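## Task

Remove the cardboard box from the closet, set it down on the desk, and close the closet completely. The closet's two other items must remain on its shelves. The robot must not tip over or finish leaning, or the task fails. Anything that stays in place at the end only because the robot is holding it does not count.

## Robot and tools

ROBOT. A Hello Robot Stretch 3 with one arm: a two-wheeled base (0.33 m long, 0.34 m wide), a lift on a mast, and a telescoping arm that reaches out to the robot's right. The gripper cannot move forward on its own; drive the base for that. The base cannot move sideways. On-the-spot turns pivot about the wheel midpoint, 0.05 m behind the front edge. With the arm retracted and wrist folded, a turn sweeps a 0.28 m radius; an unfolded, level wrist sticks out past that.

FRAMES. Base frame: origin on the floor between the drive wheels, x forward, y left, z up. hand_pose is reported in it, at the fingertip meeting point. Odometry frame is the base frame at the start of the scene. Heading is positive to the left, -3.142 to 3.142.

execute_actions takes "actions", a list run in order. Each action may hold "robot", "steps" (1 to 450 control steps at 30 per second; default 1) and "until". {"steps": n} alone just waits. An empty list only returns the current state and images. If any action is invalid or out of range, the whole call is rejected and ongoing motion continues.

"robot" is one command, a list of up to 8 commands run one after another (with {"pause_s": s}, at most 15 s, as waits), or {"stop": true}, which brakes everything and clears the queue. A command may contain:
- "base": exactly one of {"translate_m": d}, a straight drive offset in metres from where the base is when the command starts, forward positive, |d| at most 1; or {"rotate_rad": a}, an in-place turn offset in radians, counter-clockwise (left) positive, |a| at most 3.2.
- "joints": absolute targets by name; unnamed joints keep their targets. lift_m 0 to 1.1 (arm height); arm_m 0 to 0.52 (extension); wrist_yaw_rad -1.345 to 4.42 (0 along the arm, positive toward the front, 3.0 folded over the base); wrist_pitch_rad -1.57 to 0.451 (negative tips fingers down); wrist_roll_rad -2.911 to 2.911; gripper_m -0.089 to 0.179 (larger is wider; actual fingertip gap is smaller, by about 0.007 nearly shut and 0.025 wide open); head_pan_rad -3.953 to 1.73 (positive left, -1.57 looks along the arm); head_tilt_rad -1.53 to 0.419 (negative down).
- "contact_limits": {"arm_m": e}, effort percent 1 to 100 at which that arm motion halts; lower is gentler, too low halts immediately.
Motions in one command start together and keep running across later actions. A new command overrides at once and discards the rest of an older queue. Queued commands advance only when the previous one ends "done" (for base and gripper, "off_target" also advances); otherwise later ones are dropped.

"until" ends an action early. {"robot": {"status": "ended"}} fires when nothing reports "moving" and the queue is not running; use it with steps 450 to wait out a motion. Other fields compare values, e.g. {"lift_m": [">", 0.3]} or {"base_status": ["!=", "moving"]}; "any" in place of "robot" fires when one motion ends. Don't wait on "=" for a reading.

SPEED. Base is fast (0.30 m/s, 1.9 rad/s) only when stowed: lift_m under 0.30, arm_m under 0.03, wrist_yaw_rad over 2.54; otherwise 0.10 m/s and 0.63 rad/s.

GRIPPER. Close below the object's width to grasp; open at least 0.02 above the touching value to let go. Readings and "done" do not confirm a hold. Over-squeezing triggers a force reduction and can let heavy objects slip; send a new value to regrip.

WRIST SAFETY. Fold (yaw to 3.0) or unfold only with lift_m 0.32 to 0.95, wrist_pitch_rad -0.4, roll near 0. After folding, lift can go down to 0.25. With yaw below -0.4, keep pitch at -0.5 or lower.

RESULTS. base_status shows progress in brackets (distance so far of goal); joint_goals, joint_status, measured_speeds, motor_effort (percent, peak in brackets, biased and noisy), base_odometry, turned_by_wheels/turned_by_imu, base_tilt (degrees, forward/right positive, offset up to about 4), lidar_m (12 sectors of 30 degrees, first straight ahead, counter-clockwise, plane 0.17 m high), wrist_depth_mm and head_depth_mm (7x7 median depth grids), and refusals/queue/queue_left. Status words: moving, done, off_target (held away, may still push), contact_stop (lift or arm hit something and went slack), time_out, stopped, not_commanded, torque_fault (wrist servo off about 10 s, joint limp). Lines "refused:", "dropped:", "replaced:" and "robot.on_its_own" (goal changed by the robot, slack or off joints, leaning, loaded motors) explain surprises; indices count from 0. Images from head_camera, nav_camera and wrist_camera come after each call.

zoom_image: "camera" (head_camera, nav_camera or wrist_camera) and "region" [x0, y0, x1, y1] in pixels of that camera's last image, top-left origin, at most 504 by 504. Image sizes: head 896x504, nav 672x504, wrist 644x364.

finished_scene: "scene", the integer number of the current scene. Irreversible; call only after every motion has ended, since a final stop may cut short anything still moving. The result reports success and the next task.

AVOID. Pushing with the arm against something rigid while the gripper is above about 0.45 m can tip the robot; never push twice after a contact_stop. Don't drive while gripping, hooking or pressing something fixed. If the base snags (especially reversing), undo the last move in small steps; if base_tilt shows a lean, free the gripper, and lower lift_m to about 0.2 if still tipped. Avoid drops, slams, hard hits and prolonged wrist strain. Loose objects may occasionally get nudged by outside disturbances.

Each tool is called after "Request:" as name(argument=value, ...) on one line, values as JSON.

## Session

Request:
execute_actions(actions=[])

Scene clock: 0.00 s.
robot.base_odometry: x=+0.000 y=+0.000 heading=+0.000 (m, m, rad; robot's odometry frame)
robot.turned_by_wheels: +0.000 (rad since the last result)
robot.turned_by_imu: +0.000 (rad since the last result)
robot.base_tilt: forward=-1.7 right=-0.1 (deg)
robot.lidar_m: 2.14 1.47 1.10 1.09 1.16 1.65 1.90 2.03 2.74 2.68 2.81 1.79
robot.head_depth_mm: 1782 2123 2101 2066 2058 2037 2034 / 1812 2101 2098 2104 2072 2057 2045 / 1794 2115 2086 2104 2096 2052 2059 / 1818 2138 2083 2106 2089 2093 2083 / 1810 2151 2131 2103 2094 2077 2063 / 1814 2148 2105 2128 2113 2104 2105 / 1834 2147 2145 2136 2115 2108 2044
robot.base_status: not_commanded
robot.joint_positions: lift_m=+0.410 arm_m=+0.001 wrist_yaw_rad=+2.827 wrist_pitch_rad=-0.574 wrist_roll_rad=+0.016 gripper_m=+0.037 head_pan_rad=+0.004 head_tilt_rad=-0.001
robot.joint_goals: lift_m=+0.410 arm_m=+0.001 wrist_yaw_rad=+2.827 wrist_pitch_rad=-0.574 wrist_roll_rad=+0.016 gripper_m=+0.037 head_pan_rad=+0.004 head_tilt_rad=-0.001
robot.joint_status: lift_m=not_commanded arm_m=not_commanded wrist_yaw_rad=not_commanded wrist_pitch_rad=not_commanded wrist_roll_rad=not_commanded gripper_m=not_commanded head_pan_rad=not_commanded head_tilt_rad=not_commanded
robot.measured_speeds: translate_m=+0.000 rotate_rad=+0.000 lift_m=+0.000 arm_m=+0.000 wrist_yaw_rad=+0.000 wrist_pitch_rad=+0.000 wrist_roll_rad=+0.000 head_pan_rad=+0.000 head_tilt_rad=+0.000
robot: refusals=0 queue=idle queue_left=0
robot.motor_effort: left_wheel=+0 right_wheel=+0 lift_m=+27 arm_m=+0 wrist_yaw_rad=+0 wrist_pitch_rad=+9 wrist_roll_rad=+0 gripper_m=+0 head_pan_rad=+0 head_tilt_rad=+2 (%)
robot.hand_pose: x=+0.0413 y=+0.0463 z=+0.3897 quat_wxyz=(+0.305, +0.706, +0.089, +0.633) (m; robot's base frame)
robot.wrist_depth_mm: - - - - - - - / - - - - - - - / - 892 891 894 915 938 957 / 720 758 745 752 765 789 807 / 644 - 663 667 680 668 682 / 562 559 - 571 586 585 586 / 507 - - 514 516 524 527
pictures: head_camera (sideways: a quarter turn clockwise sets it upright), nav_camera (sideways: a quarter turn counterclockwise sets it upright), wrist_camera
Images, in order (width x height): head_camera 896x504, nav_camera 672x504, wrist_camera 644x364.

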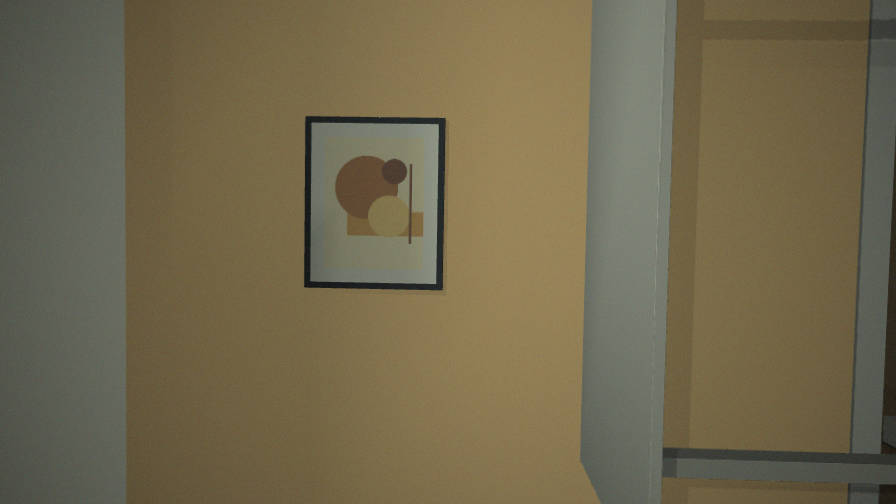

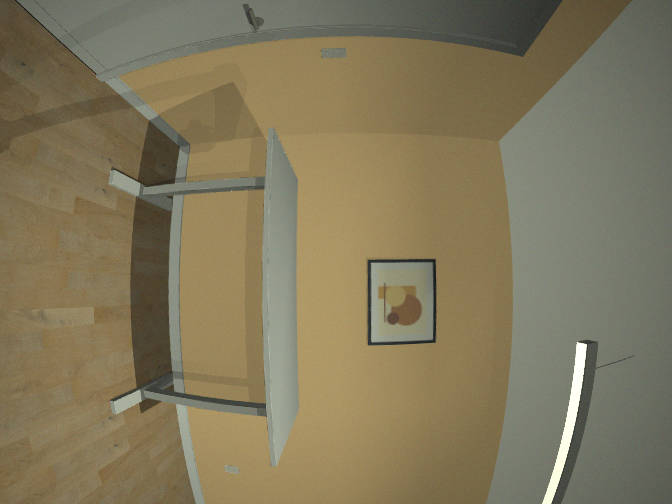

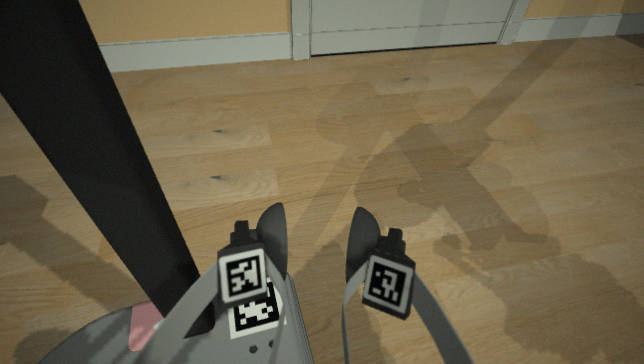

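Desk ahead, door on left. Look around.

Request:
execute_actions(actions=[{"robot":{"joints":{"head_pan_rad":-1.57,"head_tilt_rad":-0.3}},"steps":450,"until":{"robot":{"status":"ended"}}}])

Request:
execute_actions(actions=[{"robot":{"joints":{"head_pan_rad":-3.14}},"steps":450,"until":{"robot":{"status":"ended"}}}])

Scene clock: 4.00 s.
robot.base_odometry: x=+0.000 y=+0.000 heading=+0.000 (m, m, rad; robot's odometry frame)
robot.turned_by_wheels: +0.000 (rad since the last result)
robot.turned_by_imu: -0.001 (rad since the last result)
robot.base_tilt: forward=-1.6 right=-0.1 (deg)
robot.lidar_m: 2.14 1.47 1.10 1.09 1.16 1.65 1.90 2.02 2.74 2.67 2.81 1.79
robot.head_depth_mm: 2338 2476 2560 2711 2775 2063 1592 / 2307 2437 2558 2722 2755 2064 1591 / 2361 2477 2567 2744 2802 2052 1583 / 2374 2444 2622 2742 2837 2039 1575 / 2380 2495 2627 2736 2819 2047 1568 / 2425 2496 2623 2784 2861 2043 1571 / 2383 2513 2660 2792 2885 2046 1571
robot.base_status: not_commanded
robot.joint_positions: lift_m=+0.410 arm_m=+0.001 wrist_yaw_rad=+2.827 wrist_pitch_rad=-0.574 wrist_roll_rad=+0.016 gripper_m=+0.037 head_pan_rad=-1.563 head_tilt_rad=-0.296
robot.joint_goals: lift_m=+0.410 arm_m=+0.001 wrist_yaw_rad=+2.827 wrist_pitch_rad=-0.574 wrist_roll_rad=+0.016 gripper_m=+0.037 head_pan_rad=-1.570 head_tilt_rad=-0.300
robot.joint_status: lift_m=not_commanded arm_m=not_commanded wrist_yaw_rad=not_commanded wrist_pitch_rad=not_commanded wrist_roll_rad=not_commanded gripper_m=not_commanded head_pan_rad=done head_tilt_rad=done
robot.measured_speeds: translate_m=+0.000 rotate_rad=+0.000 lift_m=+0.000 arm_m=+0.000 wrist_yaw_rad=+0.000 wrist_pitch_rad=+0.000 wrist_roll_rad=+0.000 head_pan_rad=+0.000 head_tilt_rad=+0.000
robot: refusals=0 queue=done queue_left=0
robot.motor_effort: left_wheel=+0(0) right_wheel=+0(0) lift_m=+28(28) arm_m=+0(0) wrist_yaw_rad=+0(0) wrist_pitch_rad=+8(9) wrist_roll_rad=+0(0) gripper_m=+0(0) head_pan_rad=-4(43) head_tilt_rad=-2(25) (%)
robot.hand_pose: x=+0.0413 y=+0.0463 z=+0.3897 quat_wxyz=(+0.305, +0.706, +0.089, +0.633) (m; robot's base frame)
robot.wrist_depth_mm: - - - - - - - / - - - - - - - / - 880 884 907 940 953 951 / 735 763 756 762 776 782 795 / 637 - 667 670 668 667 679 / 560 566 - 569 584 581 594 / 510 - - 515 514 523 531
pictures: head_camera (sideways: a quarter turn clockwise sets it upright), nav_camera (sideways: a quarter turn counterclockwise sets it upright), wrist_camera
Images, in order (width x height): head_camera 896x504, nav_camera 672x504, wrist_camera 644x364.

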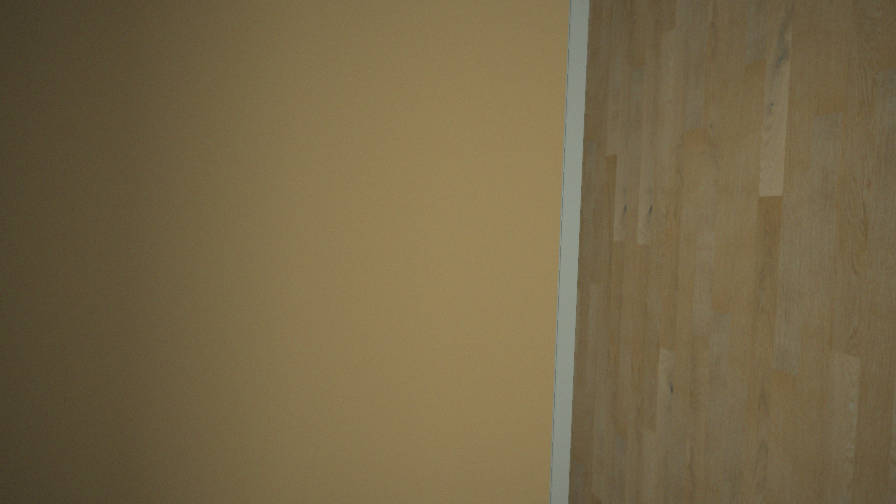

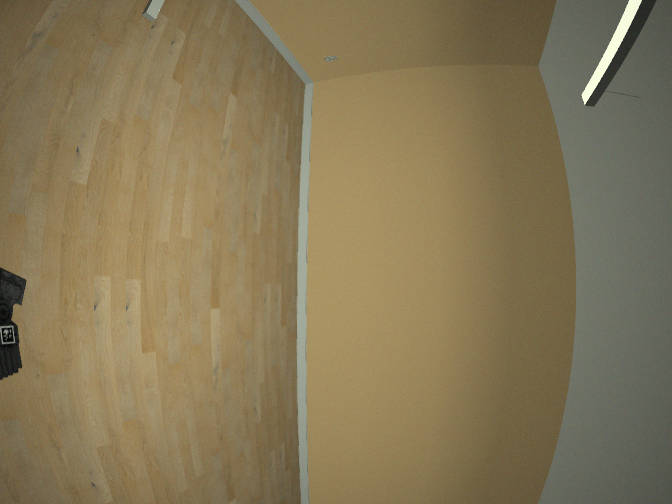

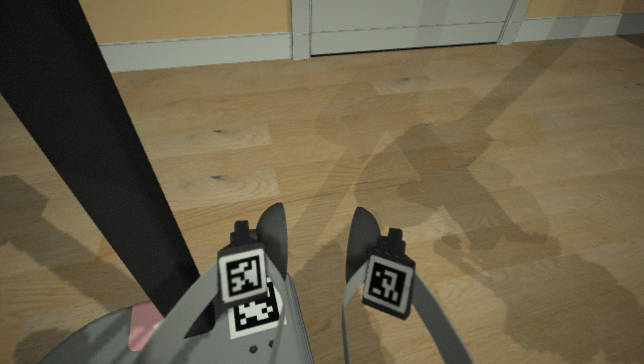

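Scene clock: 5.37 s.
robot.base_odometry: x=+0.000 y=+0.000 heading=+0.000 (m, m, rad; robot's odometry frame)
robot.turned_by_wheels: +0.000 (rad since the last result)
robot.turned_by_imu: +0.000 (rad since the last result)
robot.base_tilt: forward=-1.6 right=-0.1 (deg)
robot.lidar_m: 2.14 1.47 1.10 1.09 1.16 1.65 1.90 2.03 2.74 2.68 2.82 1.79
robot.head_depth_mm: 2321 2430 2519 2737 2816 2049 1587 / 1681 2413 2509 2660 2780 2054 1593 / 1673 1777 1874 1942 2063 2049 1576 / 1720 1806 1923 1997 2117 2051 1570 / 1739 1828 1938 2018 2171 2047 1584 / 1752 1807 1912 2004 2129 2039 1568 / 1706 1791 1887 1999 2111 2048 1572
robot.base_status: not_commanded
robot.joint_positions: lift_m=+0.410 arm_m=+0.001 wrist_yaw_rad=+2.827 wrist_pitch_rad=-0.574 wrist_roll_rad=+0.016 gripper_m=+0.037 head_pan_rad=-3.133 head_tilt_rad=-0.296
robot.joint_goals: lift_m=+0.410 arm_m=+0.001 wrist_yaw_rad=+2.827 wrist_pitch_rad=-0.574 wrist_roll_rad=+0.016 gripper_m=+0.037 head_pan_rad=-3.140 head_tilt_rad=-0.300
robot.joint_status: lift_m=not_commanded arm_m=not_commanded wrist_yaw_rad=not_commanded wrist_pitch_rad=not_commanded wrist_roll_rad=not_commanded gripper_m=not_commanded head_pan_rad=done head_tilt_rad=done
robot.measured_speeds: translate_m=+0.000 rotate_rad=+0.000 lift_m=+0.000 arm_m=+0.000 wrist_yaw_rad=+0.000 wrist_pitch_rad=+0.000 wrist_roll_rad=+0.000 head_pan_rad=+0.000 head_tilt_rad=+0.000
robot: refusals=0 queue=done queue_left=0
robot.motor_effort: left_wheel=+0(1) right_wheel=+0(0) lift_m=+28(28) arm_m=+0(0) wrist_yaw_rad=-1(1) wrist_pitch_rad=+8(8) wrist_roll_rad=+0(0) gripper_m=-1(0) head_pan_rad=-4(45) head_tilt_rad=-1(2) (%)
robot.hand_pose: x=+0.0413 y=+0.0463 z=+0.3897 quat_wxyz=(+0.305, +0.706, +0.089, +0.633) (m; robot's base frame)
robot.wrist_depth_mm: - - - - - - - / - - - - - - - / - 891 906 901 915 947 951 / 726 764 759 754 768 774 795 / 635 - 666 664 680 678 673 / 555 568 - 573 589 588 593 / 506 - - 520 516 523 524
pictures: head_camera (sideways: a quarter turn clockwise sets it upright), nav_camera (sideways: a quarter turn counterclockwise sets it upright), wrist_camera
Images, in order (width x height): head_camera 896x504, nav_camera 672x504, wrist_camera 644x364.

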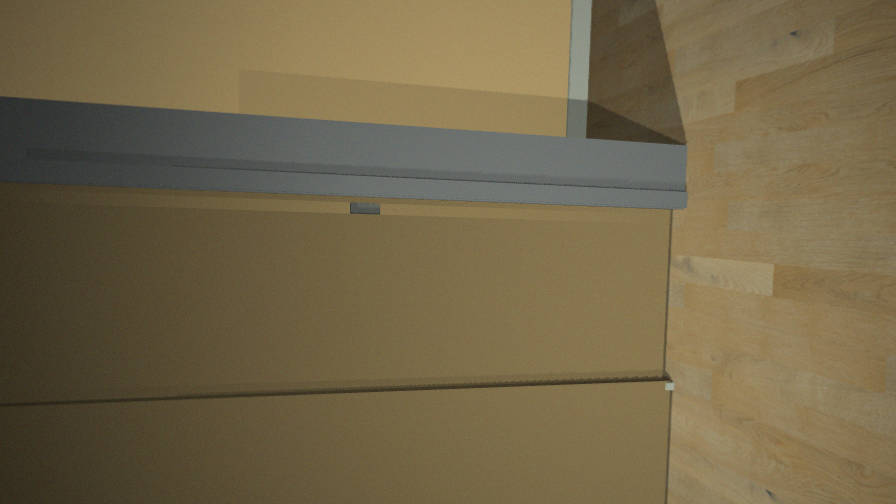

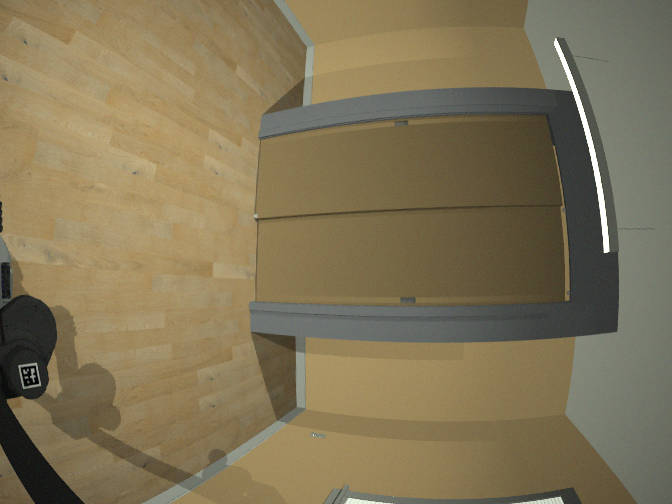

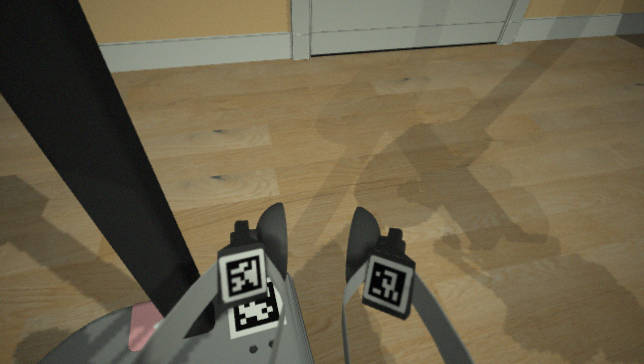

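Request:
execute_actions(actions=[{"robot":[{"joints":{"lift_m":0.28,"head_pan_rad":-1.57,"head_tilt_rad":-0.4}},{"base":{"translate_m":-1.0}},{"base":{"translate_m":-0.22}},{"base":{"rotate_rad":-1.571}}],"steps":450,"until":{"robot":{"status":"ended"}}}])

Scene clock: 17.80 s.
robot.base_odometry: x=-1.220 y=+0.000 heading=-1.571 (m, m, rad; robot's odometry frame)
robot.turned_by_wheels: -1.571 (rad since the last result)
robot.turned_by_imu: -1.570 (rad since the last result)
robot.base_tilt: forward=-1.6 right=-0.1 (deg)
robot.lidar_m: 2.62 2.78 2.96 2.96 1.56 1.19 1.16 1.22 0.69 0.69 0.79 1.06
robot.head_depth_mm: 545 578 623 672 731 793 871 / 606 646 682 693 738 797 864 / 612 655 699 750 815 884 961 / 617 657 703 754 817 891 973 / 618 659 705 759 817 899 987 / 623 665 710 766 830 904 989 / 626 666 715 768 835 909 995
robot.base_status: done (rotate_rad -1.5709 of -1.5710)
robot.joint_positions: lift_m=+0.280 arm_m=+0.001 wrist_yaw_rad=+2.827 wrist_pitch_rad=-0.575 wrist_roll_rad=+0.016 gripper_m=+0.037 head_pan_rad=-1.577 head_tilt_rad=-0.395
robot.joint_goals: lift_m=+0.280 arm_m=+0.001 wrist_yaw_rad=+2.827 wrist_pitch_rad=-0.575 wrist_roll_rad=+0.016 gripper_m=+0.037 head_pan_rad=-1.570 head_tilt_rad=-0.400
robot.joint_status: lift_m=done arm_m=not_commanded wrist_yaw_rad=not_commanded wrist_pitch_rad=not_commanded wrist_roll_rad=not_commanded gripper_m=not_commanded head_pan_rad=done head_tilt_rad=done
robot.measured_speeds: translate_m=+0.000 rotate_rad=+0.000 lift_m=+0.000 arm_m=+0.000 wrist_yaw_rad=+0.000 wrist_pitch_rad=+0.000 wrist_roll_rad=+0.000 head_pan_rad=+0.000 head_tilt_rad=+0.000
robot: refusals=0 queue=done queue_left=0
robot.motor_effort: left_wheel=+4(15) right_wheel=-2(5) lift_m=+16(27) arm_m=+0(0) wrist_yaw_rad=+0(0) wrist_pitch_rad=+9(9) wrist_roll_rad=+0(0) gripper_m=-1(0) head_pan_rad=+4(45) head_tilt_rad=-2(17) (%)
robot.hand_pose: x=+0.0413 y=+0.0461 z=+0.2596 quat_wxyz=(+0.305, +0.706, +0.090, +0.633) (m; robot's base frame)
robot.wrist_depth_mm: - - - - - - - / - 814 812 830 861 876 871 / - 672 683 686 690 696 707 / 543 566 563 569 572 586 592 / 486 - - 498 507 498 515 / - - - 435 439 439 439 / - - - 390 389 394 397
pictures: head_camera (sideways: a quarter turn clockwise sets it upright), nav_camera (sideways: a quarter turn counterclockwise sets it upright), wrist_camera
Images, in order (width x height): head_camera 896x504, nav_camera 672x504, wrist_camera 644x364.

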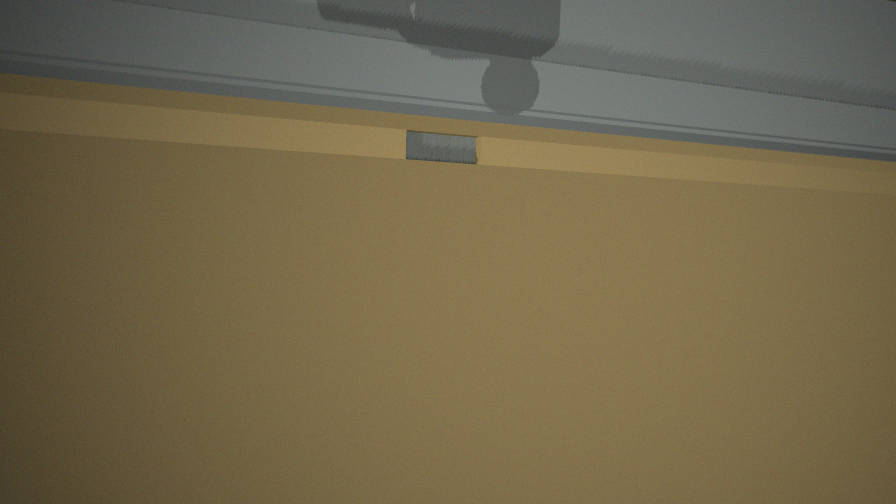

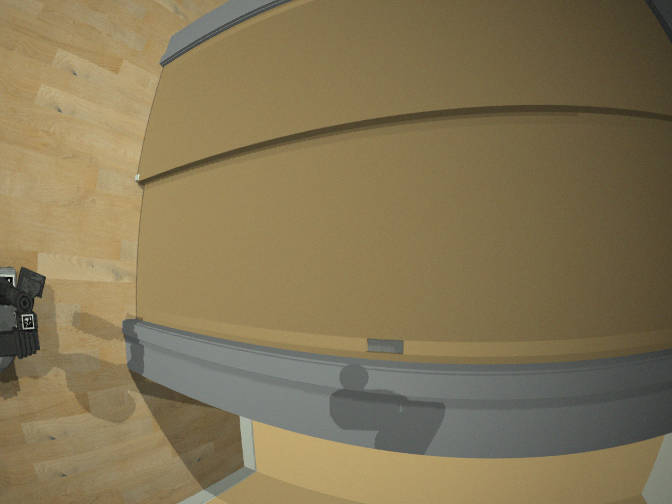

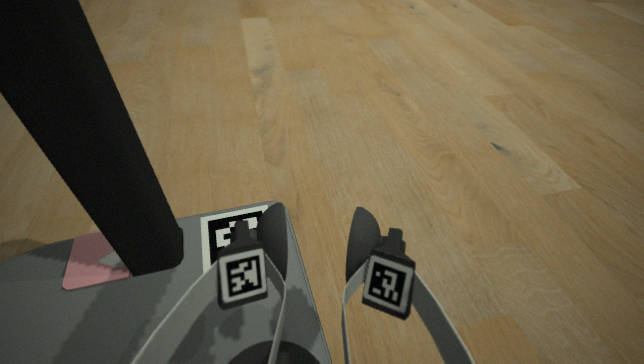

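Request:
execute_actions(actions=[{"robot":[{"joints":{"lift_m":0.6,"wrist_pitch_rad":-0.4,"wrist_roll_rad":0,"head_tilt_rad":-0.7}},{"joints":{"wrist_yaw_rad":0,"gripper_m":0.0}},{"joints":{"wrist_pitch_rad":0}}],"steps":450,"until":{"robot":{"status":"ended"}}}])

Scene clock: 25.53 s.
robot.base_odometry: x=-1.220 y=+0.000 heading=-1.571 (m, m, rad; robot's odometry frame)
robot.turned_by_wheels: +0.000 (rad since the last result)
robot.turned_by_imu: -0.002 (rad since the last result)
robot.base_tilt: forward=-1.6 right=-0.1 (deg)
robot.lidar_m: 2.62 2.76 2.96 2.95 1.56 1.18 1.16 1.22 0.69 0.69 0.79 1.06
robot.head_depth_mm: 545 606 693 798 938 1346 1205 / 604 657 710 803 946 1159 1206 / 612 679 771 892 1027 1209 1204 / 613 688 775 895 1060 1267 1253 / 617 689 780 907 1068 1311 1199 / 621 693 788 910 1074 1293 1188 / 623 697 790 917 1079 1293 1189
robot.base_status: done (rotate_rad -1.5709 of -1.5710)
robot.joint_positions: lift_m=+0.600 arm_m=+0.001 wrist_yaw_rad=+0.002 wrist_pitch_rad=-0.025 wrist_roll_rad=+0.003 gripper_m=+0.000 head_pan_rad=-1.577 head_tilt_rad=-0.691
robot.joint_goals: lift_m=+0.600 arm_m=+0.001 wrist_yaw_rad=+0.000 wrist_pitch_rad=+0.000 wrist_roll_rad=+0.000 gripper_m=+0.000 head_pan_rad=-1.570 head_tilt_rad=-0.700
robot.joint_status: lift_m=done arm_m=not_commanded wrist_yaw_rad=done wrist_pitch_rad=done wrist_roll_rad=done gripper_m=done head_pan_rad=done head_tilt_rad=done
robot.measured_speeds: translate_m=+0.000 rotate_rad=+0.000 lift_m=+0.000 arm_m=+0.000 wrist_yaw_rad=+0.000 wrist_pitch_rad=+0.000 wrist_roll_rad=+0.000 head_pan_rad=+0.000 head_tilt_rad=+0.000
robot: refusals=0 queue=done queue_left=0
robot.motor_effort: left_wheel=+4(3) right_wheel=-1(2) lift_m=+39(43) arm_m=+0(0) wrist_yaw_rad=-2(3) wrist_pitch_rad=+15(15) wrist_roll_rad=-1(2) gripper_m=-3(80) head_pan_rad=+4(4) head_tilt_rad=-5(30) (%)
robot.hand_pose: x=-0.0210 y=-0.4014 z=+0.7076 quat_wxyz=(+0.706, +0.010, -0.708, -0.009) (m; robot's base frame)
robot.wrist_depth_mm: 490 490 482 474 462 392 393 / 513 505 501 489 478 413 413 / 528 525 518 508 497 428 - / 544 549 538 524 502 443 - / 556 574 563 - 474 464 - / 566 592 584 - 475 476 - / 589 628 607 590 510 501 -
pictures: head_camera (sideways: a quarter turn clockwise sets it upright), nav_camera (sideways: a quarter turn counterclockwise sets it upright), wrist_camera
Images, in order (width x height): head_camera 896x504, nav_camera 672x504, wrist_camera 644x364.

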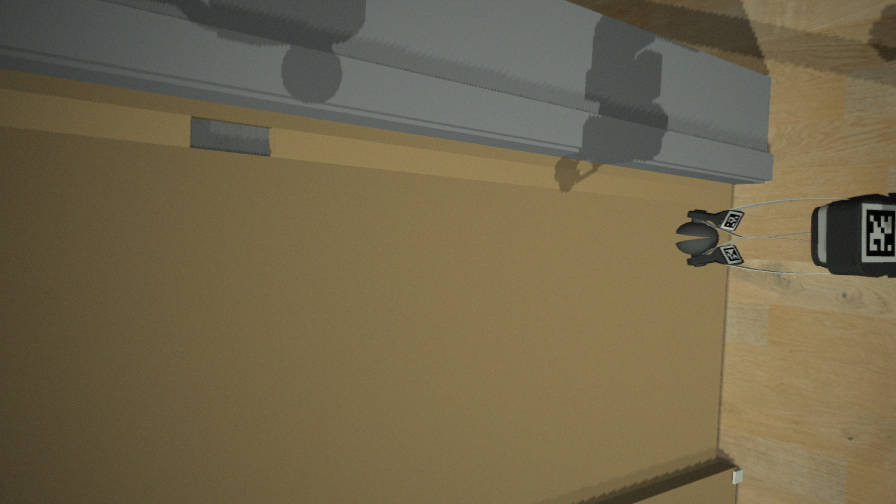

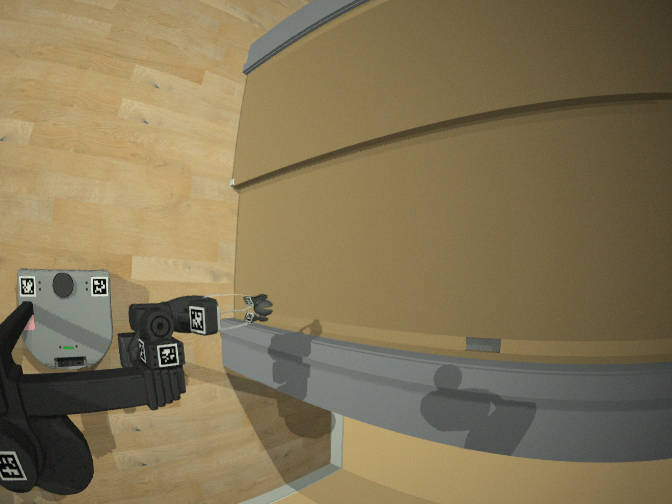

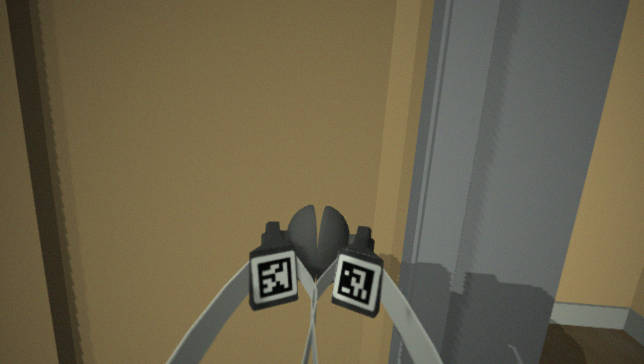

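Request:
execute_actions(actions=[{"robot":[{"base":{"translate_m":-0.11},"joints":{"lift_m":0.4,"arm_m":0.25}}],"steps":450,"until":{"robot":{"status":"ended"}}}])

Scene clock: 29.03 s.
robot.base_odometry: x=-1.220 y=+0.110 heading=-1.571 (m, m, rad; robot's odometry frame)
robot.turned_by_wheels: +0.000 (rad since the last result)
robot.turned_by_imu: -0.002 (rad since the last result)
robot.base_tilt: forward=-1.7 right=-0.1 (deg)
robot.lidar_m: 2.73 2.88 2.98 2.95 1.41 1.07 1.05 1.11 0.70 0.67 0.78 1.05
robot.head_depth_mm: 545 609 691 1661 1692 1416 1198 / 546 613 693 793 941 1318 1205 / 557 611 697 784 942 1112 1148 / 609 690 769 892 1020 1207 1167 / 611 682 774 900 1060 1301 1202 / 615 689 780 900 1067 1305 1189 / 620 692 787 910 1074 1308 1189
robot.base_status: done (translate_m -0.1100 of -0.1100)
robot.joint_positions: lift_m=+0.400 arm_m=+0.250 wrist_yaw_rad=+0.000 wrist_pitch_rad=-0.024 wrist_roll_rad=+0.003 gripper_m=+0.000 head_pan_rad=-1.577 head_tilt_rad=-0.691
robot.joint_goals: lift_m=+0.400 arm_m=+0.250 wrist_yaw_rad=+0.000 wrist_pitch_rad=+0.000 wrist_roll_rad=+0.000 gripper_m=+0.000 head_pan_rad=-1.570 head_tilt_rad=-0.700
robot.joint_status: lift_m=done arm_m=done wrist_yaw_rad=done wrist_pitch_rad=done wrist_roll_rad=done gripper_m=done head_pan_rad=done head_tilt_rad=done
robot.measured_speeds: translate_m=+0.000 rotate_rad=+0.000 lift_m=+0.000 arm_m=+0.000 wrist_yaw_rad=+0.000 wrist_pitch_rad=+0.000 wrist_roll_rad=+0.000 head_pan_rad=+0.000 head_tilt_rad=+0.000
robot: refusals=0 queue=done queue_left=0
robot.motor_effort: left_wheel=+4(6) right_wheel=-1(5) lift_m=+15(40) arm_m=+4(3) wrist_yaw_rad=+0(2) wrist_pitch_rad=+14(15) wrist_roll_rad=-1(1) gripper_m=-3(3) head_pan_rad=+4(4) head_tilt_rad=-4(5) (%)
robot.hand_pose: x=-0.0214 y=-0.6502 z=+0.5091 quat_wxyz=(+0.706, +0.009, -0.708, -0.009) (m; robot's base frame)
robot.wrist_depth_mm: 243 240 235 231 158 158 165 / 251 247 244 238 163 170 170 / 261 258 255 248 169 178 176 / 270 267 262 256 175 185 182 / 283 277 274 - 182 192 189 / 295 289 283 - 188 200 196 / 309 303 297 288 197 208 204
pictures: head_camera (sideways: a quarter turn clockwise sets it upright), nav_camera (sideways: a quarter turn counterclockwise sets it upright), wrist_camera
Images, in order (width x height): head_camera 896x504, nav_camera 672x504, wrist_camera 644x364.

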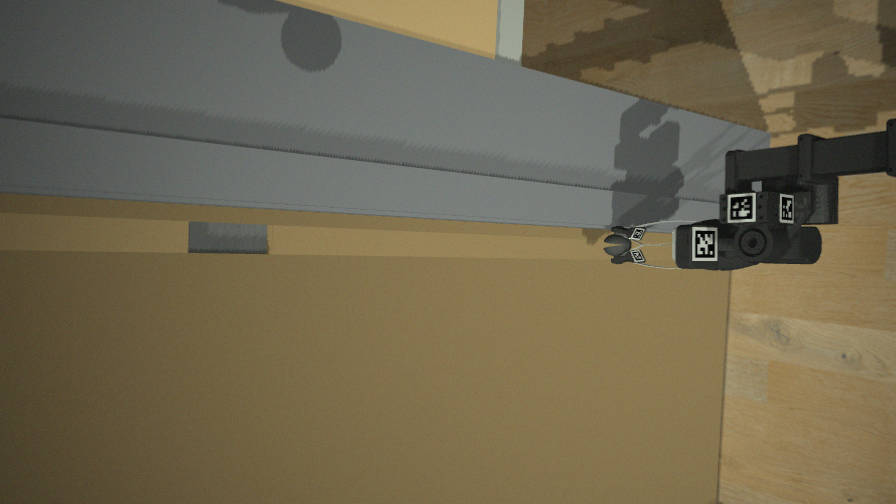

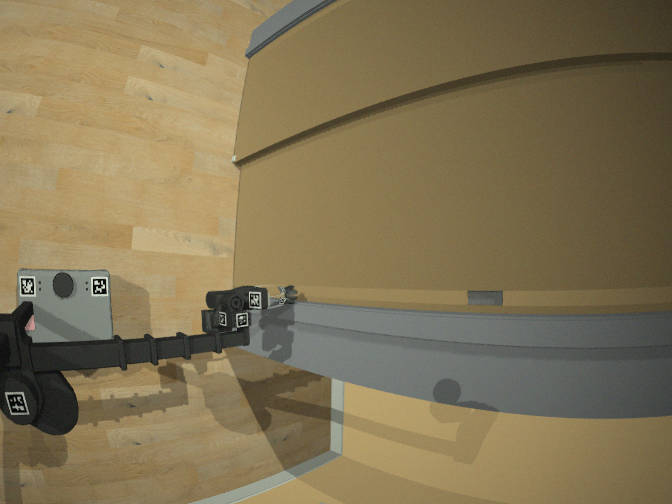

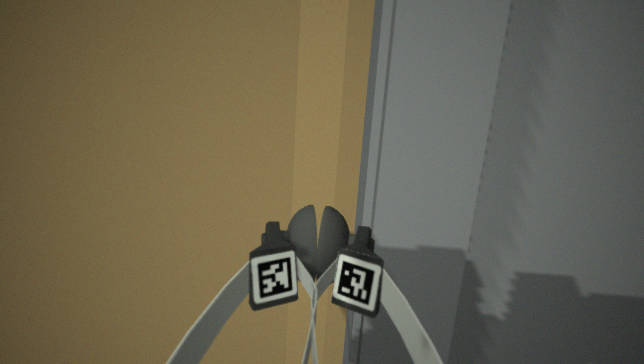

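Lined up. Extend gently, then slide.

Request:
execute_actions(actions=[{"robot":{"joints":{"arm_m":0.40},"contact_limits":{"arm_m":15}},"steps":450,"until":{"robot":{"status":"ended"}}},{"robot":{"base":{"translate_m":0.15}},"steps":450,"until":{"robot":{"status":"ended"}}}])

Scene clock: 32.80 s.
robot.base_odometry: x=-1.220 y=-0.040 heading=-1.571 (m, m, rad; robot's odometry frame)
robot.turned_by_wheels: +0.000 (rad since the last result)
robot.turned_by_imu: -0.001 (rad since the last result)
robot.base_tilt: forward=-1.6 right=+0.0 (deg)
robot.lidar_m: 2.59 2.73 3.44 2.95 1.61 1.23 1.19 1.27 0.70 0.75 0.79 1.06
robot.head_depth_mm: 589 623 684 800 945 1230 1208 / 609 685 757 851 952 1152 1200 / 614 683 772 894 1050 1211 1163 / 615 686 780 898 1065 1247 1174 / 618 691 783 909 1073 1299 1203 / 623 696 791 913 1082 1301 1197 / 625 702 794 916 1086 1277 1195
robot.base_status: done (translate_m +0.1500 of +0.1500)
robot.joint_positions: lift_m=+0.400 arm_m=+0.272 wrist_yaw_rad=-0.001 wrist_pitch_rad=-0.025 wrist_roll_rad=+0.001 gripper_m=+0.000 head_pan_rad=-1.577 head_tilt_rad=-0.693
robot.joint_goals: lift_m=+0.400 arm_m=+0.272 wrist_yaw_rad=+0.000 wrist_pitch_rad=+0.000 wrist_roll_rad=+0.000 gripper_m=+0.000 head_pan_rad=-1.570 head_tilt_rad=-0.700
robot.joint_status: lift_m=done arm_m=contact_stop wrist_yaw_rad=done wrist_pitch_rad=done wrist_roll_rad=done gripper_m=done head_pan_rad=done head_tilt_rad=done
robot.measured_speeds: translate_m=+0.000 rotate_rad=+0.000 lift_m=+0.000 arm_m=+0.000 wrist_yaw_rad=+0.000 wrist_pitch_rad=+0.000 wrist_roll_rad=+0.000 head_pan_rad=+0.000 head_tilt_rad=+0.000
robot: refusals=0 queue=done queue_left=0
robot.on_its_own: arm_m is slack since a contact_stop, until your next command for it (your +0.400 is given up)
robot.motor_effort: left_wheel=+1(10) right_wheel=-1(5) lift_m=+15(16) arm_m=+1(13) wrist_yaw_rad=+1(10) wrist_pitch_rad=+14(19) wrist_roll_rad=+0(1) gripper_m=-3(3) head_pan_rad=+3(4) head_tilt_rad=-4(4) (%)
robot.contact_limits: arm_m 15 (drawing in: default 18, maximum 30; extending or still: default 26, maximum 42)
robot.hand_pose: x=-0.0218 y=-0.6725 z=+0.5088 quat_wxyz=(+0.707, +0.008, -0.707, -0.009) (m; robot's base frame)
robot.wrist_depth_mm: 229 225 222 219 215 211 208 / 237 234 230 227 223 220 214 / 246 243 238 235 231 226 216 / 256 251 248 242 239 234 212 / 265 260 257 - 248 244 210 / 277 273 268 - 256 253 206 / 289 285 281 272 268 262 203
pictures: head_camera (sideways: a quarter turn clockwise sets it upright), nav_camera (sideways: a quarter turn counterclockwise sets it upright), wrist_camera
Images, in order (width x height): head_camera 896x504, nav_camera 672x504, wrist_camera 644x364.

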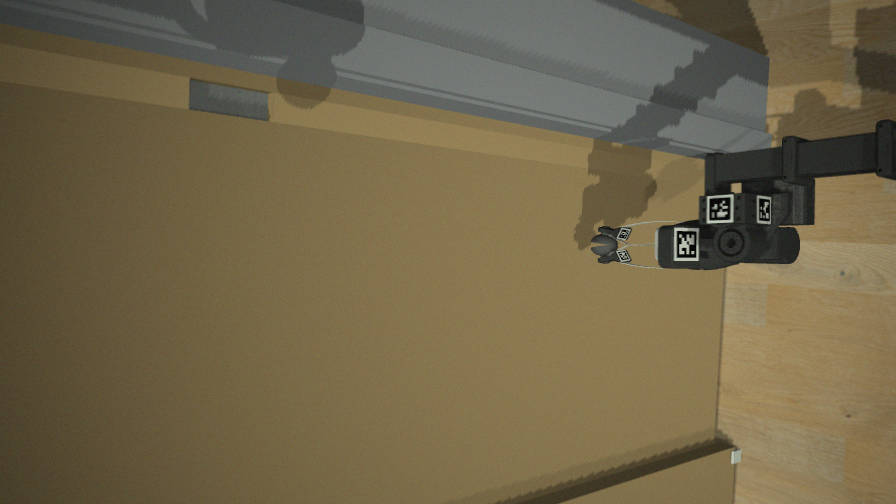

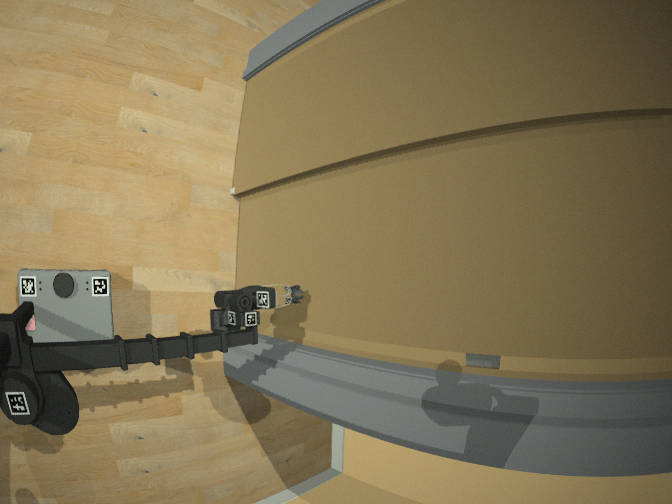

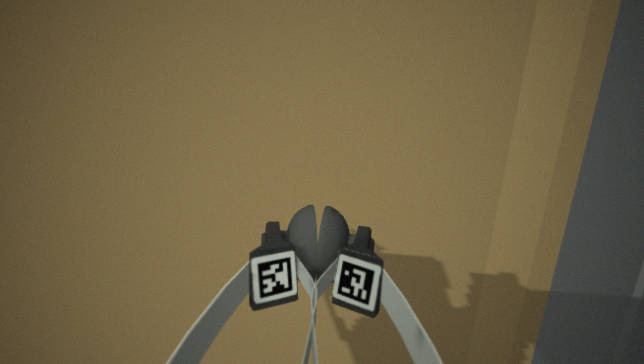

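Request:
execute_actions(actions=[{"robot":{"base":{"translate_m":-0.145},"joints":{"arm_m":0.22,"wrist_roll_rad":1.57}},"steps":450,"until":{"robot":{"status":"ended"}}},{"robot":{"joints":{"arm_m":0.40},"contact_limits":{"arm_m":18}},"steps":450,"until":{"robot":{"status":"ended"}}}])

Scene clock: 37.90 s.
robot.base_odometry: x=-1.220 y=+0.105 heading=-1.571 (m, m, rad; robot's odometry frame)
robot.turned_by_wheels: +0.000 (rad since the last result)
robot.turned_by_imu: -0.003 (rad since the last result)
robot.base_tilt: forward=-1.6 right=+0.0 (deg)
robot.lidar_m: 2.73 2.88 2.98 2.96 1.42 1.08 1.05 1.11 0.70 0.67 0.79 1.05
robot.head_depth_mm: 549 610 691 1643 1705 1401 1196 / 548 614 692 799 947 1309 1206 / 556 614 699 790 946 1086 1208 / 613 685 773 891 1022 1297 1193 / 616 684 778 899 1063 1304 1193 / 618 691 783 907 1078 1293 1196 / 622 692 787 910 1084 1294 1190
robot.base_status: done (translate_m -0.1450 of -0.1450)
robot.joint_positions: lift_m=+0.400 arm_m=+0.330 wrist_yaw_rad=+0.000 wrist_pitch_rad=-0.030 wrist_roll_rad=+1.569 gripper_m=+0.000 head_pan_rad=-1.577 head_tilt_rad=-0.693
robot.joint_goals: lift_m=+0.400 arm_m=+0.330 wrist_yaw_rad=+0.000 wrist_pitch_rad=+0.000 wrist_roll_rad=+1.570 gripper_m=+0.000 head_pan_rad=-1.570 head_tilt_rad=-0.700
robot.joint_status: lift_m=done arm_m=contact_stop wrist_yaw_rad=done wrist_pitch_rad=done wrist_roll_rad=done gripper_m=done head_pan_rad=done head_tilt_rad=done
robot.measured_speeds: translate_m=-0.001 rotate_rad=-0.001 lift_m=+0.000 arm_m=-0.015 wrist_yaw_rad=+0.030 wrist_pitch_rad=+0.000 wrist_roll_rad=+0.000 head_pan_rad=+0.000 head_tilt_rad=+0.000
robot: refusals=0 queue=dropped queue_left=0
robot.on_its_own: arm_m is slack since a contact_stop, until your next command for it (your +0.400 is given up)
robot.motor_effort: left_wheel=+5(5) right_wheel=+2(4) lift_m=+16(16) arm_m=+15(17) wrist_yaw_rad=+0(3) wrist_pitch_rad=+17(21) wrist_roll_rad=+0(2) gripper_m=-5(5) head_pan_rad=+4(4) head_tilt_rad=-4(3) (%)
robot.contact_limits: arm_m 18 (drawing in: default 18, maximum 30; extending or still: default 26, maximum 42)
robot.hand_pose: x=-0.0214 y=-0.7302 z=+0.5071 quat_wxyz=(+0.001, +0.000, -1.000, -0.015) (m; robot's base frame)
robot.wrist_depth_mm: - 85 86 87 98 99 100 / 87 87 88 89 89 90 91 / 90 90 91 92 93 94 94 / 94 94 95 96 97 97 98 / 181 182 183 183 187 189 191 / 188 190 190 194 195 198 200 / 196 197 201 202 204 207 208
pictures: head_camera (sideways: a quarter turn clockwise sets it upright), nav_camera (sideways: a quarter turn counterclockwise sets it upright), wrist_camera
Images, in order (width x height): head_camera 896x504, nav_camera 672x504, wrist_camera 644x364.

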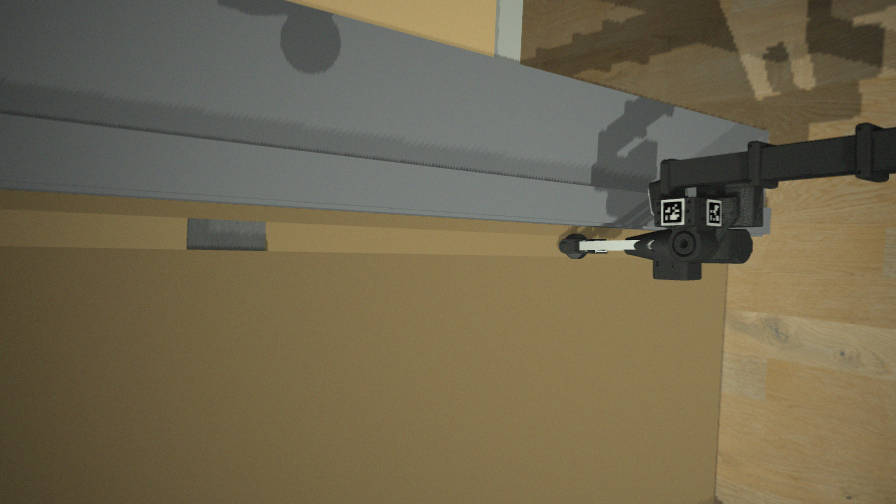

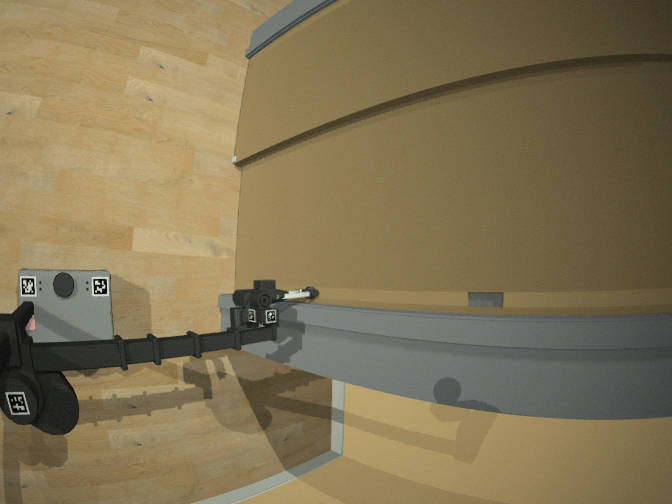

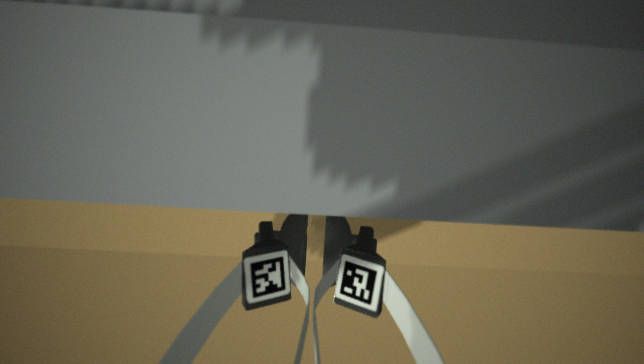

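In deeper. Hold arm and drive.

Request:
execute_actions(actions=[{"robot":{"base":{"translate_m":0.15},"joints":{"arm_m":0.325}},"steps":450,"until":{"robot":{"status":"ended"}}}])

Scene clock: 40.97 s.
robot.base_odometry: x=-1.220 y=-0.045 heading=-1.571 (m, m, rad; robot's odometry frame)
robot.turned_by_wheels: +0.000 (rad since the last result)
robot.turned_by_imu: +0.000 (rad since the last result)
robot.base_tilt: forward=-1.8 right=-0.1 (deg)
robot.lidar_m: 2.58 2.72 3.44 2.94 1.63 1.23 1.20 1.27 0.70 0.75 0.80 1.06
robot.head_depth_mm: 593 626 695 800 944 1187 1206 / 611 680 761 849 974 1153 1197 / 613 686 774 896 1056 1192 1204 / 615 689 782 901 1051 1304 1202 / 619 692 783 913 1078 1296 1186 / 623 699 792 914 1082 1299 1194 / 628 700 793 919 1082 1260 1194
robot.base_status: done (translate_m +0.1500 of +0.1500)
robot.joint_positions: lift_m=+0.400 arm_m=+0.325 wrist_yaw_rad=+0.001 wrist_pitch_rad=-0.023 wrist_roll_rad=+1.569 gripper_m=+0.000 head_pan_rad=-1.577 head_tilt_rad=-0.693
robot.joint_goals: lift_m=+0.400 arm_m=+0.325 wrist_yaw_rad=+0.000 wrist_pitch_rad=+0.000 wrist_roll_rad=+1.570 gripper_m=+0.000 head_pan_rad=-1.570 head_tilt_rad=-0.700
robot.joint_status: lift_m=done arm_m=done wrist_yaw_rad=done wrist_pitch_rad=done wrist_roll_rad=done gripper_m=done head_pan_rad=done head_tilt_rad=done
robot.measured_speeds: translate_m=+0.000 rotate_rad=+0.000 lift_m=+0.000 arm_m=+0.000 wrist_yaw_rad=+0.000 wrist_pitch_rad=+0.000 wrist_roll_rad=+0.000 head_pan_rad=+0.000 head_tilt_rad=+0.000
robot: refusals=0 queue=done queue_left=0
robot.motor_effort: left_wheel=+2(6) right_wheel=-1(2) lift_m=+16(16) arm_m=-3(8) wrist_yaw_rad=+0(1) wrist_pitch_rad=+14(16) wrist_roll_rad=+0(0) gripper_m=-3(6) head_pan_rad=+4(4) head_tilt_rad=-4(4) (%)
robot.hand_pose: x=-0.0212 y=-0.7259 z=+0.5089 quat_wxyz=(+0.001, +0.000, -1.000, -0.012) (m; robot's base frame)
robot.wrist_depth_mm: 166 166 168 169 170 171 172 / 172 173 174 176 177 178 179 / 178 179 181 182 183 184 186 / 186 186 188 189 191 191 194 / 193 194 195 - 198 200 201 / 201 202 203 - 207 209 210 / 210 211 214 215 216 218 219
pictures: head_camera (sideways: a quarter turn clockwise sets it upright), nav_camera (sideways: a quarter turn counterclockwise sets it upright), wrist_camera
Images, in order (width x height): head_camera 896x504, nav_camera 672x504, wrist_camera 644x364.

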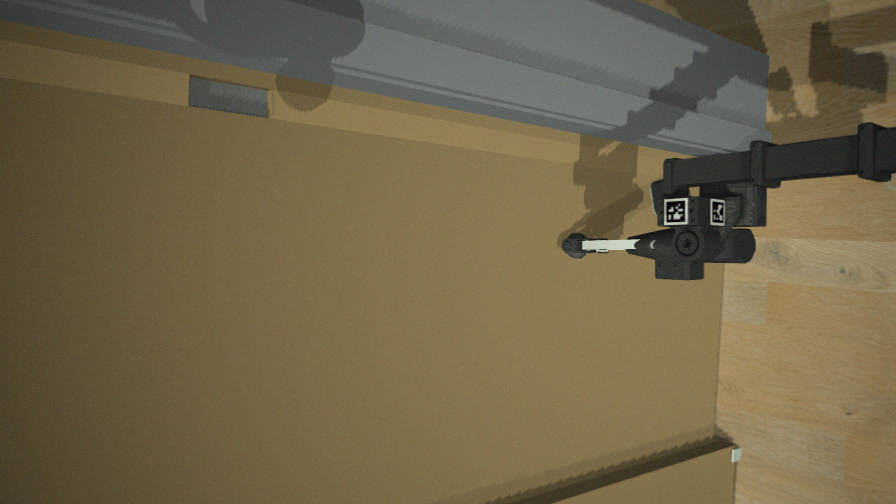

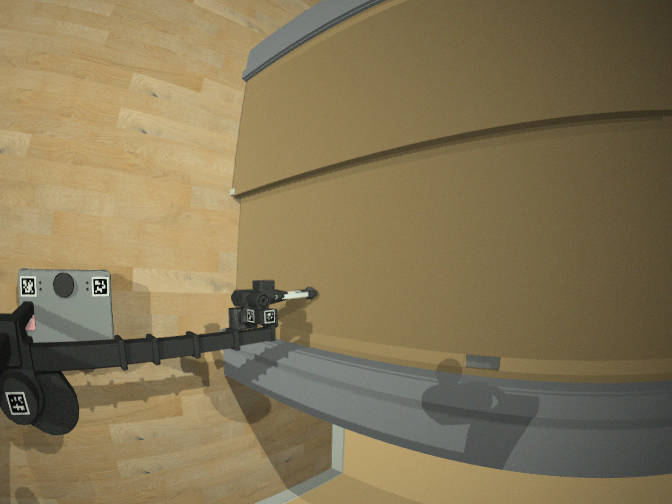

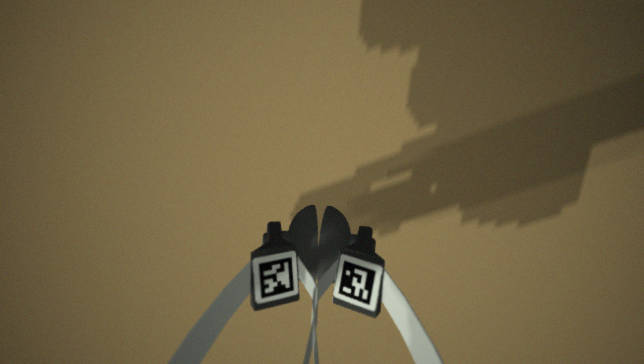

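Request:
execute_actions(actions=[{"robot":{"base":{"translate_m":-0.15},"joints":{"arm_m":0.2,"lift_m":0.9,"head_tilt_rad":-0.4}},"steps":450,"until":{"robot":{"status":"ended"}}}])

Request:
zoom_image(camera="head_camera", region=[300, 100, 804, 400])

Scene clock: 46.80 s.
robot.base_odometry: x=-1.220 y=+0.105 heading=-1.571 (m, m, rad; robot's odometry frame)
robot.turned_by_wheels: +0.000 (rad since the last result)
robot.turned_by_imu: -0.002 (rad since the last result)
robot.base_tilt: forward=-1.7 right=+0.0 (deg)
robot.lidar_m: 2.72 2.87 2.98 2.95 1.42 1.08 1.05 1.11 0.70 0.67 0.78 1.05
robot.head_depth_mm: 548 585 626 674 1529 - 1400 / 545 587 629 677 711 - 888 / 551 584 624 674 711 - 890 / 610 651 698 756 806 - 971 / 613 653 700 755 820 901 985 / 614 657 704 757 827 904 997 / 618 660 706 762 828 911 997
robot.base_status: done (translate_m -0.1500 of -0.1500)
robot.joint_positions: lift_m=+0.900 arm_m=+0.200 wrist_yaw_rad=+0.001 wrist_pitch_rad=-0.023 wrist_roll_rad=+1.569 gripper_m=+0.000 head_pan_rad=-1.577 head_tilt_rad=-0.409
robot.joint_goals: lift_m=+0.900 arm_m=+0.200 wrist_yaw_rad=+0.000 wrist_pitch_rad=+0.000 wrist_roll_rad=+1.570 gripper_m=+0.000 head_pan_rad=-1.570 head_tilt_rad=-0.400
robot.joint_status: lift_m=done arm_m=done wrist_yaw_rad=done wrist_pitch_rad=done wrist_roll_rad=done gripper_m=done head_pan_rad=done head_tilt_rad=done
robot.measured_speeds: translate_m=+0.000 rotate_rad=+0.000 lift_m=+0.000 arm_m=+0.000 wrist_yaw_rad=+0.000 wrist_pitch_rad=+0.000 wrist_roll_rad=+0.000 head_pan_rad=+0.000 head_tilt_rad=+0.000
robot: refusals=0 queue=done queue_left=0
robot.motor_effort: left_wheel=+2(4) right_wheel=-1(5) lift_m=+38(41) arm_m=-3(2) wrist_yaw_rad=+0(0) wrist_pitch_rad=+14(14) wrist_roll_rad=+0(0) gripper_m=-3(3) head_pan_rad=+3(3) head_tilt_rad=+5(28) (%)
robot.hand_pose: x=-0.0212 y=-0.6009 z=+1.0079 quat_wxyz=(+0.001, +0.000, -1.000, -0.012) (m; robot's base frame)
robot.wrist_depth_mm: 215 215 217 218 220 221 224 / 210 212 214 223 226 228 230 / 217 218 220 221 223 224 226 / 303 305 311 312 311 313 250 / 313 318 318 - 324 325 330 / 326 332 330 - 338 342 344 / 345 346 351 350 353 357 358
pictures: head_camera (sideways: a quarter turn clockwise sets it upright), nav_camera (sideways: a quarter turn counterclockwise sets it upright), wrist_camera
Images, in order (width x height): head_camera 896x504, nav_camera 672x504, wrist_camera 644x364.

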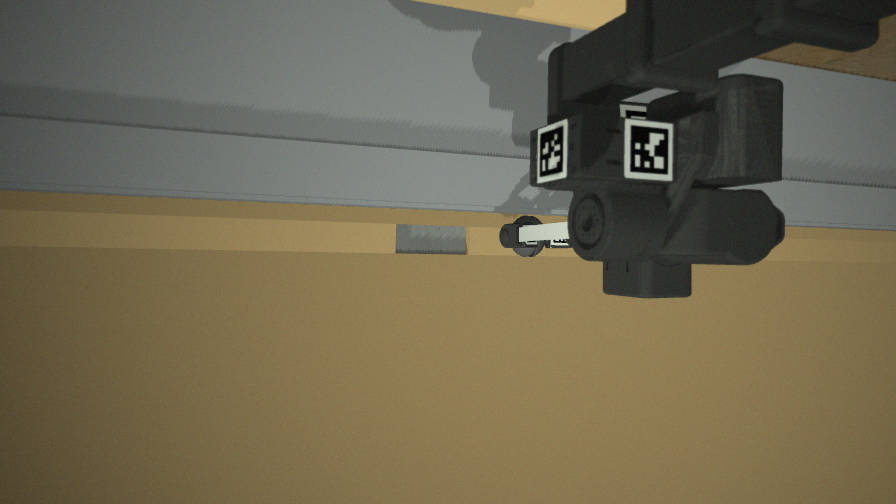

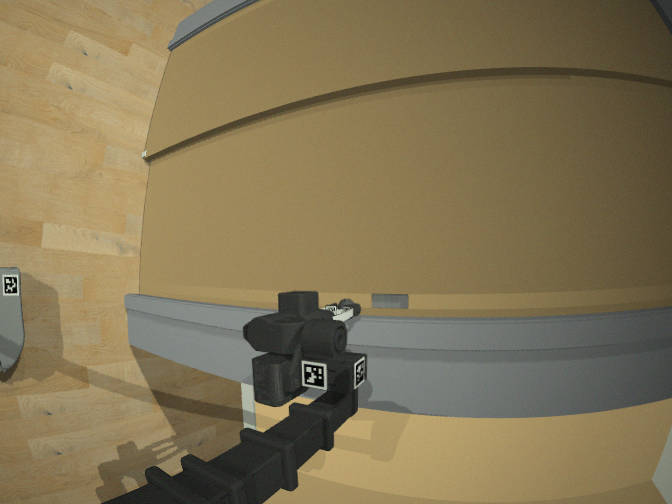

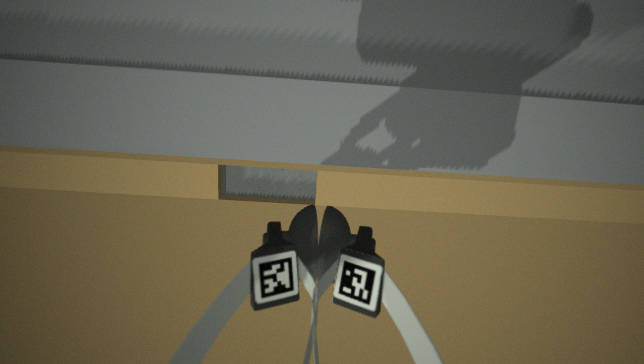

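Region (300, 100, 804, 400) of head_camera's 896x504 image, scaled by 1.000; it fills the top 300 rows of this view, and the rest is white.

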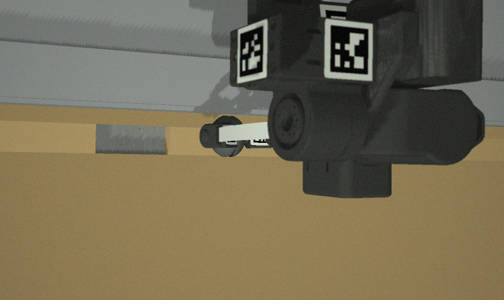

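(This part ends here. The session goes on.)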